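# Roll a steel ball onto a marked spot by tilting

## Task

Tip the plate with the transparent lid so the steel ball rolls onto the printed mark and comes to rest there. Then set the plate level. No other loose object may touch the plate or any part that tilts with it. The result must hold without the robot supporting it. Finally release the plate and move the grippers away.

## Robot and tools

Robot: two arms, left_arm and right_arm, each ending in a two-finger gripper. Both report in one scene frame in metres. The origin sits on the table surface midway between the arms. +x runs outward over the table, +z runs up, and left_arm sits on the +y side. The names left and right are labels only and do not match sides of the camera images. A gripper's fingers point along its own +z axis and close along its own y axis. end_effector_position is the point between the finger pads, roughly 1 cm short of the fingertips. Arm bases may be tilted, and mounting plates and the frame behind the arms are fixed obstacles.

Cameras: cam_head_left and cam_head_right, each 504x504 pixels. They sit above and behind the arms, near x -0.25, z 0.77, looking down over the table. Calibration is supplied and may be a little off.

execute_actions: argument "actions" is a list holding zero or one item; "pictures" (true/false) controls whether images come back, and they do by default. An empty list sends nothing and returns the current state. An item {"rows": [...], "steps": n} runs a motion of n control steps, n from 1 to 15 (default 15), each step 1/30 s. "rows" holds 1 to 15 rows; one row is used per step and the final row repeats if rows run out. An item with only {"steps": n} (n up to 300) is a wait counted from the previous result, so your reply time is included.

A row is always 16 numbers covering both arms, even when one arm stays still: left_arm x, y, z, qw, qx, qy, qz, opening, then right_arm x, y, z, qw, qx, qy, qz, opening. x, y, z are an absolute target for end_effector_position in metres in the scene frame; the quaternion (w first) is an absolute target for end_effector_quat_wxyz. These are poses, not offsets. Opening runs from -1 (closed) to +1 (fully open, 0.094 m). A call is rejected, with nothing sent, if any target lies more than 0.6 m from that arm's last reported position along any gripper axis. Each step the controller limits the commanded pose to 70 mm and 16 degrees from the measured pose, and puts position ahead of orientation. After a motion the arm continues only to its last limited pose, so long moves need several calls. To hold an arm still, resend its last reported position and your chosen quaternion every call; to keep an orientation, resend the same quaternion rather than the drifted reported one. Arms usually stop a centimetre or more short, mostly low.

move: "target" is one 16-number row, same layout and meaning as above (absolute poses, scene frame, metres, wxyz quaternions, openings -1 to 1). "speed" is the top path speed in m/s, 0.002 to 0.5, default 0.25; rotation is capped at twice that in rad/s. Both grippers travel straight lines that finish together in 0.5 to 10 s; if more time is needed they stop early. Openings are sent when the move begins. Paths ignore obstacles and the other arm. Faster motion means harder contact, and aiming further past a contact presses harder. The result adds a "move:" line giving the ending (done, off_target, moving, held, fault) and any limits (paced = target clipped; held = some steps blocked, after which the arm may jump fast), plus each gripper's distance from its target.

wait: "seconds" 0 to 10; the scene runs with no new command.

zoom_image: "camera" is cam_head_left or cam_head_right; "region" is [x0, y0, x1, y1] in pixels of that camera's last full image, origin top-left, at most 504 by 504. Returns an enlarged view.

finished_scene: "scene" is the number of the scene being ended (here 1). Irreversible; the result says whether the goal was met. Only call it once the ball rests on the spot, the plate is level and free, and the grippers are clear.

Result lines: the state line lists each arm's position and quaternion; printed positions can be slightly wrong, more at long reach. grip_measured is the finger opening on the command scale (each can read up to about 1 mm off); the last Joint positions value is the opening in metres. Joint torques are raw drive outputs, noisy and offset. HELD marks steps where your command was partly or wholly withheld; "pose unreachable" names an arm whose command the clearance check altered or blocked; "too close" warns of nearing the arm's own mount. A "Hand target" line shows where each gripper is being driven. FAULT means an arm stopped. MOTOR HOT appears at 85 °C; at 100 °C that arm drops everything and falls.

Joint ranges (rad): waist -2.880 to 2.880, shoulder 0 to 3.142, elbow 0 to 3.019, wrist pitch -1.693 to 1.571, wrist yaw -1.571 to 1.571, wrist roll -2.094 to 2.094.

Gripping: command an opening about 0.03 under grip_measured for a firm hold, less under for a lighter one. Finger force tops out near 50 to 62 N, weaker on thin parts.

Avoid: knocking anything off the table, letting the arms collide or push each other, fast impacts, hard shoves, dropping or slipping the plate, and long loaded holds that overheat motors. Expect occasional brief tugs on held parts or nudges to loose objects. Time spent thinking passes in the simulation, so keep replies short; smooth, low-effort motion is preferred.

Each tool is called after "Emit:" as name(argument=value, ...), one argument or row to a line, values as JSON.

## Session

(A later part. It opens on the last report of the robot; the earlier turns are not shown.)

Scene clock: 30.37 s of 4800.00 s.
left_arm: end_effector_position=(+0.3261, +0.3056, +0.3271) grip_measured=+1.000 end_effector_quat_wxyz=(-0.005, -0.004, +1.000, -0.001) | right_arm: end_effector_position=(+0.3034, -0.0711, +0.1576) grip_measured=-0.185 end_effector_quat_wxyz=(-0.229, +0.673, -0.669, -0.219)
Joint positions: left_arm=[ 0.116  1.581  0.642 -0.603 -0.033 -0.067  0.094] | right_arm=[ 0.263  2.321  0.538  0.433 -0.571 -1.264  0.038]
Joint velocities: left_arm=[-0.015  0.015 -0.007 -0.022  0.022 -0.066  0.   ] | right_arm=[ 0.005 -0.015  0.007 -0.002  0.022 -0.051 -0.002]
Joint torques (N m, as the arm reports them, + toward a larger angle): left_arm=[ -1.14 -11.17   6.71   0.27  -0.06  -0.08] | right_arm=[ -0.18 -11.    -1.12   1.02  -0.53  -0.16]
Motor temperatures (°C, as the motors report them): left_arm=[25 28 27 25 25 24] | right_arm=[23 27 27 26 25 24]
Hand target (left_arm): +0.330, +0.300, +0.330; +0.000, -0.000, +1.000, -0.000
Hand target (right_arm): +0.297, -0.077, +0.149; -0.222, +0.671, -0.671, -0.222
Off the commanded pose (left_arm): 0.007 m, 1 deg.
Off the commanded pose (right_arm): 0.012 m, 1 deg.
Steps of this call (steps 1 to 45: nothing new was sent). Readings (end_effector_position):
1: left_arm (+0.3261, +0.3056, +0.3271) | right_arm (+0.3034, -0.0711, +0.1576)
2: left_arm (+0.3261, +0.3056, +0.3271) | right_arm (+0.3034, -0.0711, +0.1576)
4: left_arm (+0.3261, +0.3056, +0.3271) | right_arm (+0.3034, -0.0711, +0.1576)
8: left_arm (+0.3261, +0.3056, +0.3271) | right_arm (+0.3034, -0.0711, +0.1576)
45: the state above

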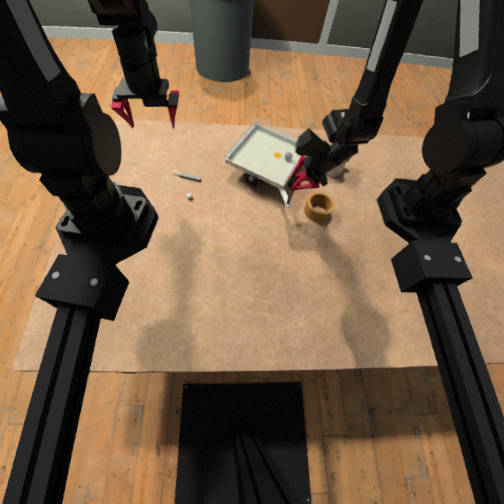

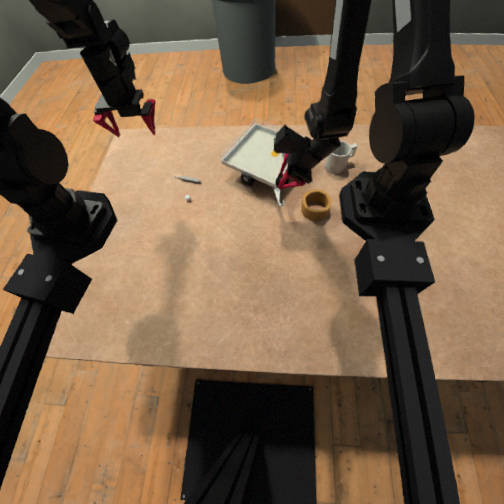

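Emit:
execute_actions(
  actions=[
    {"rows":[[0.33,0.3,0.33,0,0,1,0,1,0.3018,-0.0612,0.164,0.222,-0.671,0.671,0.222,-0.21]]},
  ],
  pictures=false,
)

Emit:
execute_actions(
  actions=[
    {"rows":[[0.33,0.3,0.33,0,0,1,0,1,0.2973,-0.0773,0.149,0.222,-0.671,0.671,0.222,-0.21]]},
  ],
)

Emit:
execute_actions(
  actions=[
    {"steps":60},
  ],
)

Emit:
zoom_image(
  camera="cam_head_left",
  region=[200,100,330,230],
)

Scene clock: 33.43 s of 4800.00 s.
left_arm: end_effector_position=(+0.3261, +0.3056, +0.3271) grip_measured=+1.000 end_effector_quat_wxyz=(-0.005, -0.004, +1.000, -0.001) | right_arm: end_effector_position=(+0.3037, -0.0696, +0.1583) grip_measured=-0.185 end_effector_quat_wxyz=(-0.223, +0.673, -0.672, -0.214)
Joint positions: left_arm=[ 0.116  1.581  0.642 -0.603 -0.033 -0.067  0.094] | right_arm=[ 0.277  2.311  0.537  0.427 -0.552 -1.246  0.038]
Joint velocities: left_arm=[ 0.005 -0.005 -0.002 -0.012 -0.051  0.022  0.   ] | right_arm=[ 0.015 -0.015 -0.012  0.002 -0.022 -0.022 -0.002]
Joint torques (N m, as the arm reports them, + toward a larger angle): left_arm=[ -1.15 -11.11   6.69   0.13  -0.09  -0.08] | right_arm=[  3.19 -14.87  -1.46   0.56  -0.87   0.35]
Motor temperatures (°C, as the motors report them): left_arm=[25 28 27 25 25 24] | right_arm=[23 27 27 26 25 24]
Hand target (left_arm): +0.330, +0.300, +0.330; +0.000, -0.000, +1.000, -0.000
Hand target (right_arm): +0.302, -0.061, +0.164; -0.222, +0.671, -0.671, -0.222
Off the commanded pose (left_arm): 0.007 m, 1 deg.
Off the commanded pose (right_arm): 0.010 m, 1 deg.
Steps of this call (steps 1 to 77: nothing new was sent; steps 78 to 92: all 15 steps of this action). Readings (end_effector_position):
78: left_arm (+0.3261, +0.3056, +0.3271) | right_arm (+0.3033, -0.0709, +0.1575)
79: left_arm (+0.3261, +0.3056, +0.3271) | right_arm (+0.3036, -0.0707, +0.1574)
81: left_arm (+0.3261, +0.3056, +0.3271) | right_arm (+0.3036, -0.0701, +0.1577)
85: left_arm (+0.3261, +0.3056, +0.3271) | right_arm (+0.3037, -0.0696, +0.1583)
92: the state above

Scene clock: 33.93 s of 4800.00 s.
left_arm: end_effector_position=(+0.3261, +0.3056, +0.3271) grip_measured=+1.000 end_effector_quat_wxyz=(-0.005, -0.004, +1.000, -0.001) | right_arm: end_effector_position=(+0.3036, -0.0712, +0.1577) grip_measured=-0.185 end_effector_quat_wxyz=(-0.228, +0.673, -0.669, -0.220)
Joint positions: left_arm=[ 0.116  1.581  0.642 -0.603 -0.033 -0.067  0.094] | right_arm=[ 0.262  2.32   0.538  0.43  -0.571 -1.265  0.038]
Joint velocities: left_arm=[-0.015 -0.005 -0.007 -0.022  0.066  0.007  0.   ] | right_arm=[-0.005 -0.005  0.002 -0.007 -0.037 -0.037 -0.001]
Joint torques (N m, as the arm reports them, + toward a larger angle): left_arm=[ -0.87 -11.47   6.53   0.13  -0.11  -0.09] | right_arm=[ -0.24 -10.94  -1.16   1.12  -0.5   -0.16]
Motor temperatures (°C, as the motors report them): left_arm=[25 28 27 25 25 24] | right_arm=[23 27 27 26 25 24]
Hand target (left_arm): +0.330, +0.300, +0.330; +0.000, -0.000, +1.000, -0.000
Hand target (right_arm): +0.297, -0.077, +0.149; -0.222, +0.671, -0.671, -0.222
Off the commanded pose (left_arm): 0.007 m, 1 deg.
Off the commanded pose (right_arm): 0.012 m, 1 deg.
Steps of this call (steps 1 to 15: all 15 steps of this action). Readings (end_effector_position):
1: left_arm (+0.3261, +0.3056, +0.3271) | right_arm (+0.3036, -0.0698, +0.1583)
2: left_arm (+0.3261, +0.3056, +0.3271) | right_arm (+0.3035, -0.0701, +0.1584)
4: left_arm (+0.3261, +0.3056, +0.3271) | right_arm (+0.3038, -0.0707, +0.1582)
8: left_arm (+0.3261, +0.3056, +0.3271) | right_arm (+0.3036, -0.0712, +0.1577)
15: the state above

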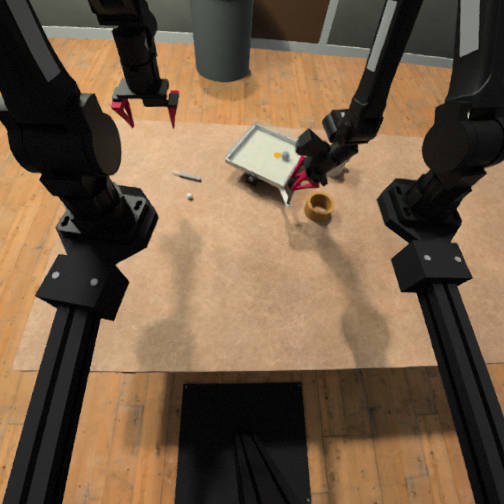

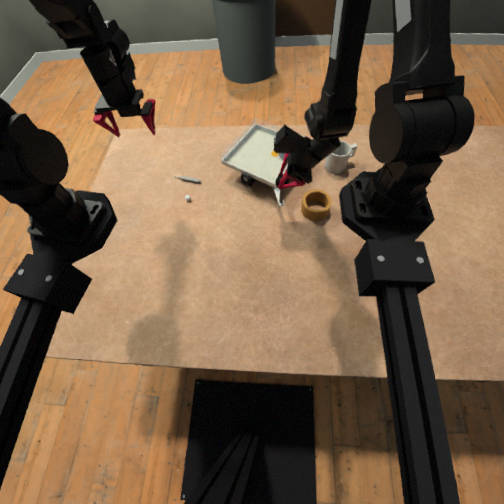

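Scene clock: 35.93 s of 4800.00 s.
left_arm: end_effector_position=(+0.3261, +0.3056, +0.3271) grip_measured=+1.000 end_effector_quat_wxyz=(-0.005, -0.004, +1.000, -0.001) | right_arm: end_effector_position=(+0.3036, -0.0712, +0.1577) grip_measured=-0.185 end_effector_quat_wxyz=(-0.228, +0.673, -0.669, -0.220)
Joint positions: left_arm=[ 0.116  1.581  0.642 -0.603 -0.033 -0.067  0.094] | right_arm=[ 0.262  2.32   0.538  0.43  -0.571 -1.265  0.038]
Joint velocities: left_arm=[ 0.005 -0.015  0.007 -0.007 -0.037 -0.007  0.   ] | right_arm=[ 0.005 -0.005 -0.017 -0.007  0.051 -0.007 -0.   ]
Joint torques (N m, as the arm reports them, + toward a larger angle): left_arm=[ -0.96 -11.34   6.77   0.33  -0.09  -0.12] | right_arm=[ -0.2  -10.98  -1.16   1.12  -0.5   -0.16]
Motor temperatures (°C, as the motors report them): left_arm=[25 28 27 25 25 24] | right_arm=[23 27 27 26 25 24]
Hand target (left_arm): +0.330, +0.300, +0.330; +0.000, -0.000, +1.000, -0.000
Hand target (right_arm): +0.297, -0.077, +0.149; -0.222, +0.671, -0.671, -0.222
Off the commanded pose (left_arm): 0.007 m, 1 deg.
Off the commanded pose (right_arm): 0.012 m, 1 deg.
Steps of this call (steps 1 to 60: nothing new was sent). Readings (end_effector_position):
1: left_arm (+0.3261, +0.3056, +0.3271) | right_arm (+0.3036, -0.0712, +0.1577)
2: left_arm (+0.3261, +0.3056, +0.3271) | right_arm (+0.3036, -0.0712, +0.1577)
4: left_arm (+0.3261, +0.3056, +0.3271) | right_arm (+0.3036, -0.0712, +0.1577)
8: left_arm (+0.3261, +0.3056, +0.3271) | right_arm (+0.3036, -0.0712, +0.1577)
60: the state above

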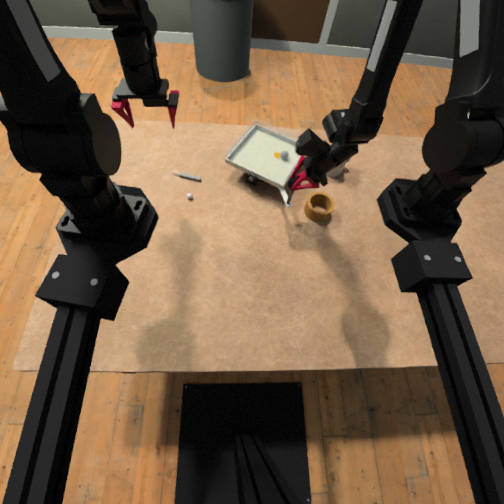

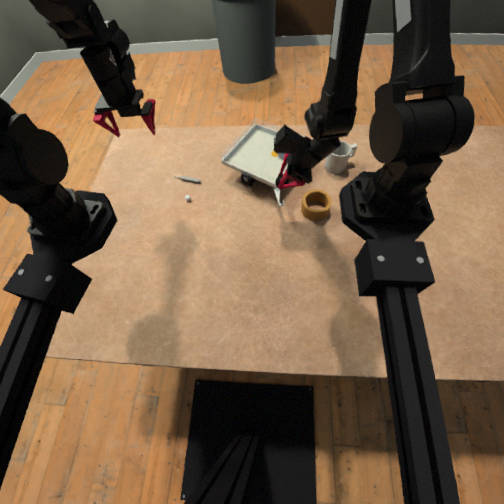

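Region (200, 100, 330, 230) of cam_head_left's 504x504 image, scaled by 3.877, with more detail than that image has.

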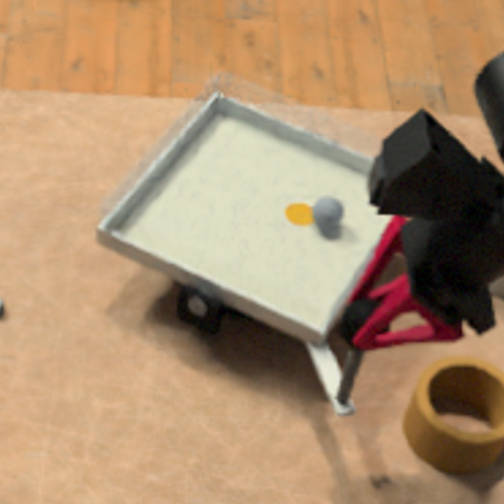

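Emit:
execute_actions(
  actions=[
    {"rows":[[0.33,0.3,0.33,0,0,1,0,1,0.3018,-0.0612,0.164,0.222,-0.671,0.671,0.222,-0.21]]},
  ],
  pictures=false,
)

Emit:
execute_actions(
  actions=[
    {"rows":[[0.33,0.3,0.33,0,0,1,0,1,0.3018,-0.0612,0.164,0.222,-0.671,0.671,0.222,-0.21],[0.33,0.3,0.33,0,0,1,0,1,0.2973,-0.0775,0.149,0.222,-0.671,0.671,0.222,-0.21]]},
  ],
  pictures=false,
)

Emit:
execute_actions(
  actions=[
    {"steps":60},
  ],
)

Emit:
zoom_image(
  camera="cam_head_left",
  region=[200,100,330,230],
)

Scene clock: 38.50 s of 4800.00 s.
left_arm: end_effector_position=(+0.3261, +0.3056, +0.3271) grip_measured=+1.000 end_effector_quat_wxyz=(-0.005, -0.004, +1.000, -0.001) | right_arm: end_effector_position=(+0.3037, -0.0694, +0.1583) grip_measured=-0.185 end_effector_quat_wxyz=(-0.223, +0.673, -0.672, -0.215)
Joint positions: left_arm=[ 0.116  1.581  0.642 -0.603 -0.033 -0.067  0.094] | right_arm=[ 0.278  2.311  0.537  0.427 -0.552 -1.245  0.038]
Joint velocities: left_arm=[-0.005 -0.005 -0.012  0.007  0.037 -0.007  0.   ] | right_arm=[-0.005 -0.015 -0.002 -0.007  0.022 -0.007  0.001]
Joint torques (N m, as the arm reports them, + toward a larger angle): left_arm=[ -1.28 -11.29   6.45   0.18  -0.07  -0.07] | right_arm=[  3.24 -14.82  -1.46   0.57  -0.87   0.35]
Motor temperatures (°C, as the motors report them): left_arm=[25 28 27 25 25 24] | right_arm=[23 27 27 26 25 24]
Hand target (left_arm): +0.330, +0.300, +0.330; +0.000, -0.000, +1.000, -0.000
Hand target (right_arm): +0.302, -0.061, +0.164; -0.222, +0.671, -0.671, -0.223
Off the commanded pose (left_arm): 0.007 m, 1 deg.
Off the commanded pose (right_arm): 0.010 m, 1 deg.
Steps of this call (steps 1 to 62: nothing new was sent; steps 63 to 77: all 15 steps of this action). Readings (end_effector_position):
63: left_arm (+0.3261, +0.3056, +0.3271) | right_arm (+0.3036, -0.0710, +0.1576)
64: left_arm (+0.3261, +0.3056, +0.3271) | right_arm (+0.3039, -0.0706, +0.1576)
66: left_arm (+0.3261, +0.3056, +0.3271) | right_arm (+0.3037, -0.0699, +0.1578)
70: left_arm (+0.3261, +0.3056, +0.3271) | right_arm (+0.3037, -0.0694, +0.1583)
77: the state above

Scene clock: 39.00 s of 4800.00 s.
left_arm: end_effector_position=(+0.3261, +0.3056, +0.3271) grip_measured=+1.000 end_effector_quat_wxyz=(-0.005, -0.004, +1.000, -0.001) | right_arm: end_effector_position=(+0.3034, -0.0712, +0.1577) grip_measured=-0.185 end_effector_quat_wxyz=(-0.228, +0.673, -0.668, -0.220)
Joint positions: left_arm=[ 0.116  1.581  0.642 -0.603 -0.033 -0.067  0.094] | right_arm=[ 0.262  2.32   0.538  0.429 -0.572 -1.265  0.038]
Joint velocities: left_arm=[-0.005 -0.015  0.007  0.012  0.037 -0.051  0.   ] | right_arm=[-0.005 -0.015 -0.022  0.002 -0.007 -0.037 -0.   ]
Joint torques (N m, as the arm reports them, + toward a larger angle): left_arm=[ -1.25 -11.22   6.6    0.07  -0.09  -0.1 ] | right_arm=[ -0.28 -10.96  -1.19   1.12  -0.48  -0.17]
Motor temperatures (°C, as the motors report them): left_arm=[25 28 27 25 25 24] | right_arm=[23 27 27 26 25 24]
Hand target (left_arm): +0.330, +0.300, +0.330; +0.000, -0.000, +1.000, -0.000
Hand target (right_arm): +0.297, -0.077, +0.149; -0.222, +0.671, -0.671, -0.222
Off the commanded pose (left_arm): 0.007 m, 1 deg.
Off the commanded pose (right_arm): 0.012 m, 1 deg.
Steps of this call (steps 1 to 15: all 15 steps of this action). Readings (end_effector_position):
1: left_arm (+0.3261, +0.3056, +0.3271) | right_arm (+0.3037, -0.0694, +0.1583)
2: left_arm (+0.3261, +0.3056, +0.3271) | right_arm (+0.3038, -0.0697, +0.1584)
4: left_arm (+0.3261, +0.3056, +0.3271) | right_arm (+0.3038, -0.0702, +0.1585)
8: left_arm (+0.3261, +0.3056, +0.3271) | right_arm (+0.3034, -0.0712, +0.1577)
15: the state above

Scene clock: 41.00 s of 4800.00 s.
left_arm: end_effector_position=(+0.3261, +0.3056, +0.3271) grip_measured=+1.000 end_effector_quat_wxyz=(-0.005, -0.004, +1.000, -0.001) | right_arm: end_effector_position=(+0.3034, -0.0712, +0.1577) grip_measured=-0.185 end_effector_quat_wxyz=(-0.228, +0.673, -0.668, -0.220)
Joint positions: left_arm=[ 0.116  1.581  0.642 -0.603 -0.033 -0.067  0.094] | right_arm=[ 0.262  2.32   0.538  0.429 -0.572 -1.265  0.038]
Joint velocities: left_arm=[-0.015 -0.015 -0.012 -0.017  0.037 -0.022  0.   ] | right_arm=[ 0.015  0.015 -0.002 -0.002  0.007  0.022 -0.   ]
Joint torques (N m, as the arm reports them, + toward a larger angle): left_arm=[ -1.23 -11.65   6.47   0.17  -0.12  -0.11] | right_arm=[ -0.27 -10.97  -1.17   1.13  -0.48  -0.17]
Motor temperatures (°C, as the motors report them): left_arm=[25 28 27 25 25 24] | right_arm=[23 27 27 26 25 24]
Hand target (left_arm): +0.330, +0.300, +0.330; +0.000, -0.000, +1.000, -0.000
Hand target (right_arm): +0.297, -0.077, +0.149; -0.222, +0.671, -0.671, -0.222
Off the commanded pose (left_arm): 0.007 m, 1 deg.
Off the commanded pose (right_arm): 0.012 m, 1 deg.
Steps of this call (steps 1 to 60: nothing new was sent). Readings (end_effector_position):
1: left_arm (+0.3261, +0.3056, +0.3271) | right_arm (+0.3034, -0.0712, +0.1577)
2: left_arm (+0.3261, +0.3056, +0.3271) | right_arm (+0.3034, -0.0712, +0.1577)
4: left_arm (+0.3261, +0.3056, +0.3271) | right_arm (+0.3034, -0.0712, +0.1577)
8: left_arm (+0.3261, +0.3056, +0.3271) | right_arm (+0.3034, -0.0712, +0.1577)
60: the state above

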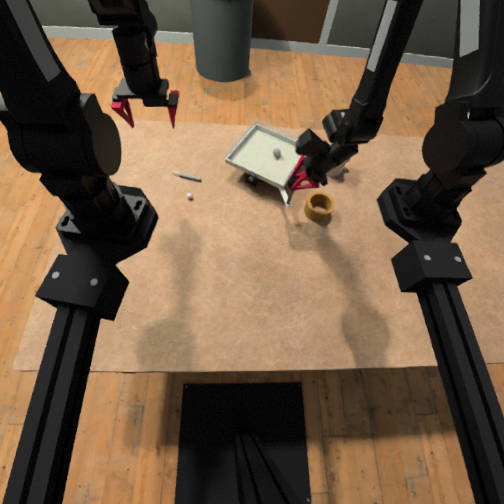

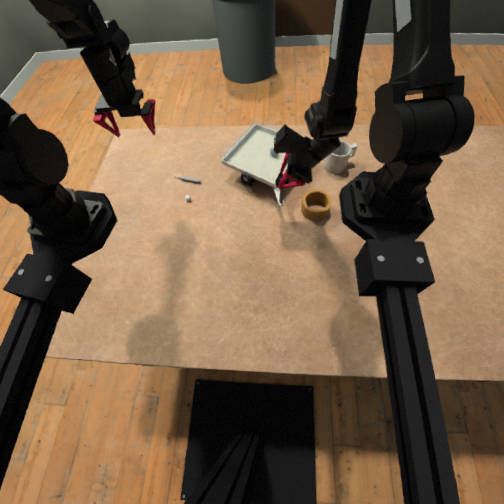

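Region (200, 100, 330, 230) of cam_head_left's 504x504 image, scaled by 3.877, with more detail than that image has.

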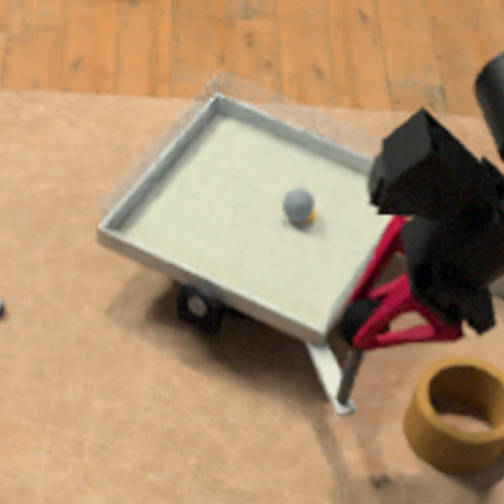

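Emit:
execute_actions(
  actions=[
    {"rows":[[0.33,0.3,0.33,0,0,1,0,1,0.2973,-0.0775,0.149,0.222,-0.671,0.671,0.222,0.5]]},
  ],
  pictures=false,
)

Emit:
move(
  target=[0.33,0.3,0.33,0,0,1,0,1,0.3,-0.18,0.29,0.207,-0.676,0.676,0.207,0.5],
  speed=0.12,
)

Emit:
zoom_image(
  camera="cam_head_left",
  region=[200,100,330,230],
)

Scene clock: 43.90 s of 4800.00 s.
left_arm: end_effector_position=(+0.3261, +0.3056, +0.3271) grip_measured=+1.000 end_effector_quat_wxyz=(-0.005, -0.004, +1.000, -0.001) | right_arm: end_effector_position=(+0.3035, -0.0716, +0.1576) grip_measured=+0.498 end_effector_quat_wxyz=(-0.229, +0.674, -0.667, -0.219)
Joint positions: left_arm=[ 0.116  1.581  0.642 -0.603 -0.033 -0.067  0.094] | right_arm=[ 0.261  2.32   0.538  0.429 -0.572 -1.271  0.07 ]
Joint velocities: left_arm=[ 0.005 -0.005 -0.007  0.002 -0.007 -0.022  0.   ] | right_arm=[-0.015  0.005  0.007 -0.002 -0.022 -0.066  0.001]
Joint torques (N m, as the arm reports them, + toward a larger angle): left_arm=[ -0.43 -11.29   6.56   0.27  -0.12  -0.07] | right_arm=[ -0.17 -11.03  -1.18   1.09  -0.49  -0.1 ]
Motor temperatures (°C, as the motors report them): left_arm=[25 28 27 25 25 24] | right_arm=[23 27 27 26 25 24]
Hand target (left_arm): +0.330, +0.300, +0.330; +0.000, -0.000, +1.000, -0.000
Hand target (right_arm): +0.297, -0.077, +0.149; -0.222, +0.671, -0.671, -0.222
Off the commanded pose (left_arm): 0.007 m, 1 deg.
Off the commanded pose (right_arm): 0.012 m, 1 deg.
Steps of this call (steps 1 to 72: nothing new was sent; steps 73 to 87: all 15 steps of this action). Readings (end_effector_position):
73: left_arm (+0.3261, +0.3056, +0.3271) | right_arm (+0.3034, -0.0712, +0.1577)
74: left_arm (+0.3261, +0.3056, +0.3271) | right_arm (+0.3035, -0.0713, +0.1577)
76: left_arm (+0.3261, +0.3056, +0.3271) | right_arm (+0.3035, -0.0715, +0.1576)
80: left_arm (+0.3261, +0.3056, +0.3271) | right_arm (+0.3035, -0.0716, +0.1576)
87: the state above

Scene clock: 46.03 s of 4800.00 s.
left_arm: end_effector_position=(+0.3261, +0.3056, +0.3271) grip_measured=+1.000 end_effector_quat_wxyz=(-0.005, -0.004, +1.000, -0.001) | right_arm: end_effector_position=(+0.2975, -0.1773, +0.2884) grip_measured=+0.498 end_effector_quat_wxyz=(-0.202, +0.676, -0.677, -0.212)
Joint positions: left_arm=[ 0.116  1.581  0.642 -0.603 -0.033 -0.067  0.094] | right_arm=[-0.098  1.719  0.44  -0.335 -0.553 -1.693  0.07 ]
Joint velocities: left_arm=[-0.005 -0.005  0.002 -0.017 -0.007 -0.007  0.   ] | right_arm=[-0.015 -0.005 -0.017 -0.012  0.022 -0.037  0.   ]
Joint torques (N m, as the arm reports them, + toward a larger angle): left_arm=[ -0.86 -11.25   6.48   0.2   -0.06  -0.04] | right_arm=[ -0.14 -10.53   3.4   -0.08  -0.39  -0.13]
Motor temperatures (°C, as the motors report them): left_arm=[25 28 27 25 25 24] | right_arm=[23 27 27 26 25 24]
Hand target (left_arm): +0.330, +0.300, +0.330; +0.000, -0.000, +1.000, -0.000
Hand target (right_arm): +0.301, -0.181, +0.290; -0.204, +0.677, -0.676, -0.208
Off the commanded pose (left_arm): 0.007 m, 1 deg.
Off the commanded pose (right_arm): 0.004 m, 1 deg.
move: done

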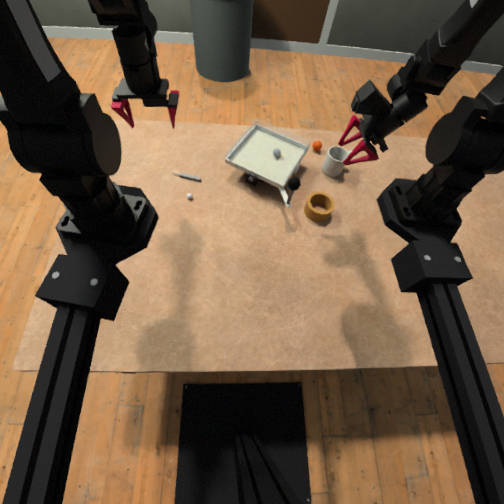

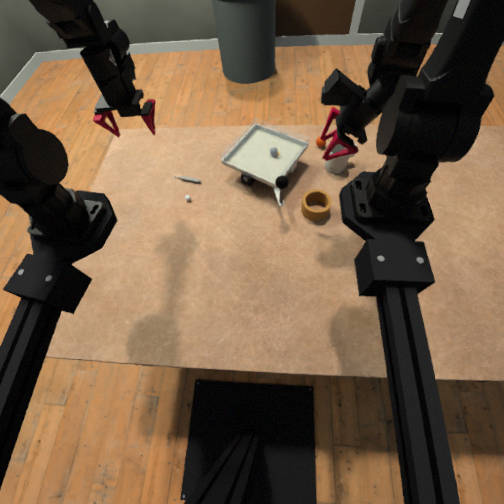

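Region (200, 100, 330, 230) of cam_head_left's 504x504 image, scaled by 3.877, with more detail than that image has.

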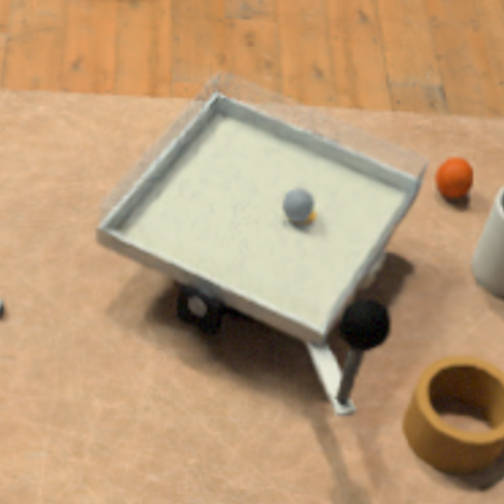

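Emit:
execute_actions(
  actions=[],
)

Scene clock: 46.93 s of 4800.00 s.
left_arm: end_effector_position=(+0.3261, +0.3056, +0.3271) grip_measured=+1.000 end_effector_quat_wxyz=(-0.005, -0.004, +1.000, -0.001) | right_arm: end_effector_position=(+0.2975, -0.1773, +0.2884) grip_measured=+0.498 end_effector_quat_wxyz=(-0.202, +0.677, -0.675, -0.212)
Joint positions: left_arm=[ 0.116  1.581  0.642 -0.603 -0.033 -0.067  0.094] | right_arm=[-0.098  1.719  0.44  -0.336 -0.553 -1.697  0.07 ]
Joint velocities: left_arm=[-0.015 -0.005 -0.002 -0.007 -0.007  0.022  0.   ] | right_arm=[-0.005  0.005 -0.007 -0.002 -0.007 -0.007 -0.   ]
Joint torques (N m, as the arm reports them, + toward a larger angle): left_arm=[ -0.78 -11.12   6.68  -0.03  -0.13  -0.06] | right_arm=[ -0.11 -10.57   3.44  -0.02  -0.39  -0.1 ]
Motor temperatures (°C, as the motors report them): left_arm=[25 28 27 25 25 24] | right_arm=[23 27 27 26 25 24]
Hand target (left_arm): +0.330, +0.300, +0.330; +0.000, -0.000, +1.000, -0.000
Hand target (right_arm): +0.300, -0.181, +0.290; -0.204, +0.677, -0.676, -0.208
Off the commanded pose (left_arm): 0.007 m, 1 deg.
Off the commanded pose (right_arm): 0.004 m, 1 deg.
Steps of this call (steps 1 to 27: nothing new was sent). Readings (end_effector_position):
1: left_arm (+0.3261, +0.3056, +0.3271) | right_arm (+0.2975, -0.1773, +0.2884)
2: left_arm (+0.3261, +0.3056, +0.3271) | right_arm (+0.2975, -0.1773, +0.2884)
4: left_arm (+0.3261, +0.3056, +0.3271) | right_arm (+0.2975, -0.1773, +0.2884)
8: left_arm (+0.3261, +0.3056, +0.3271) | right_arm (+0.2975, -0.1773, +0.2884)
27: the state above

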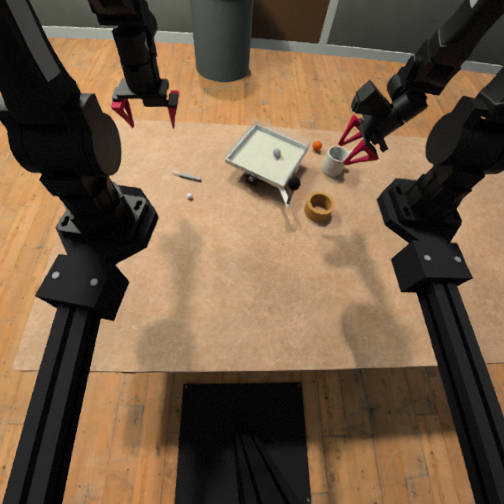

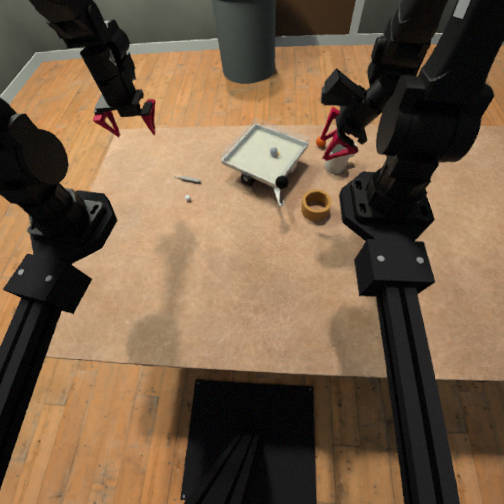

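Emit:
finished_scene(
  scene=2,
)

The scene is finished: the task was done.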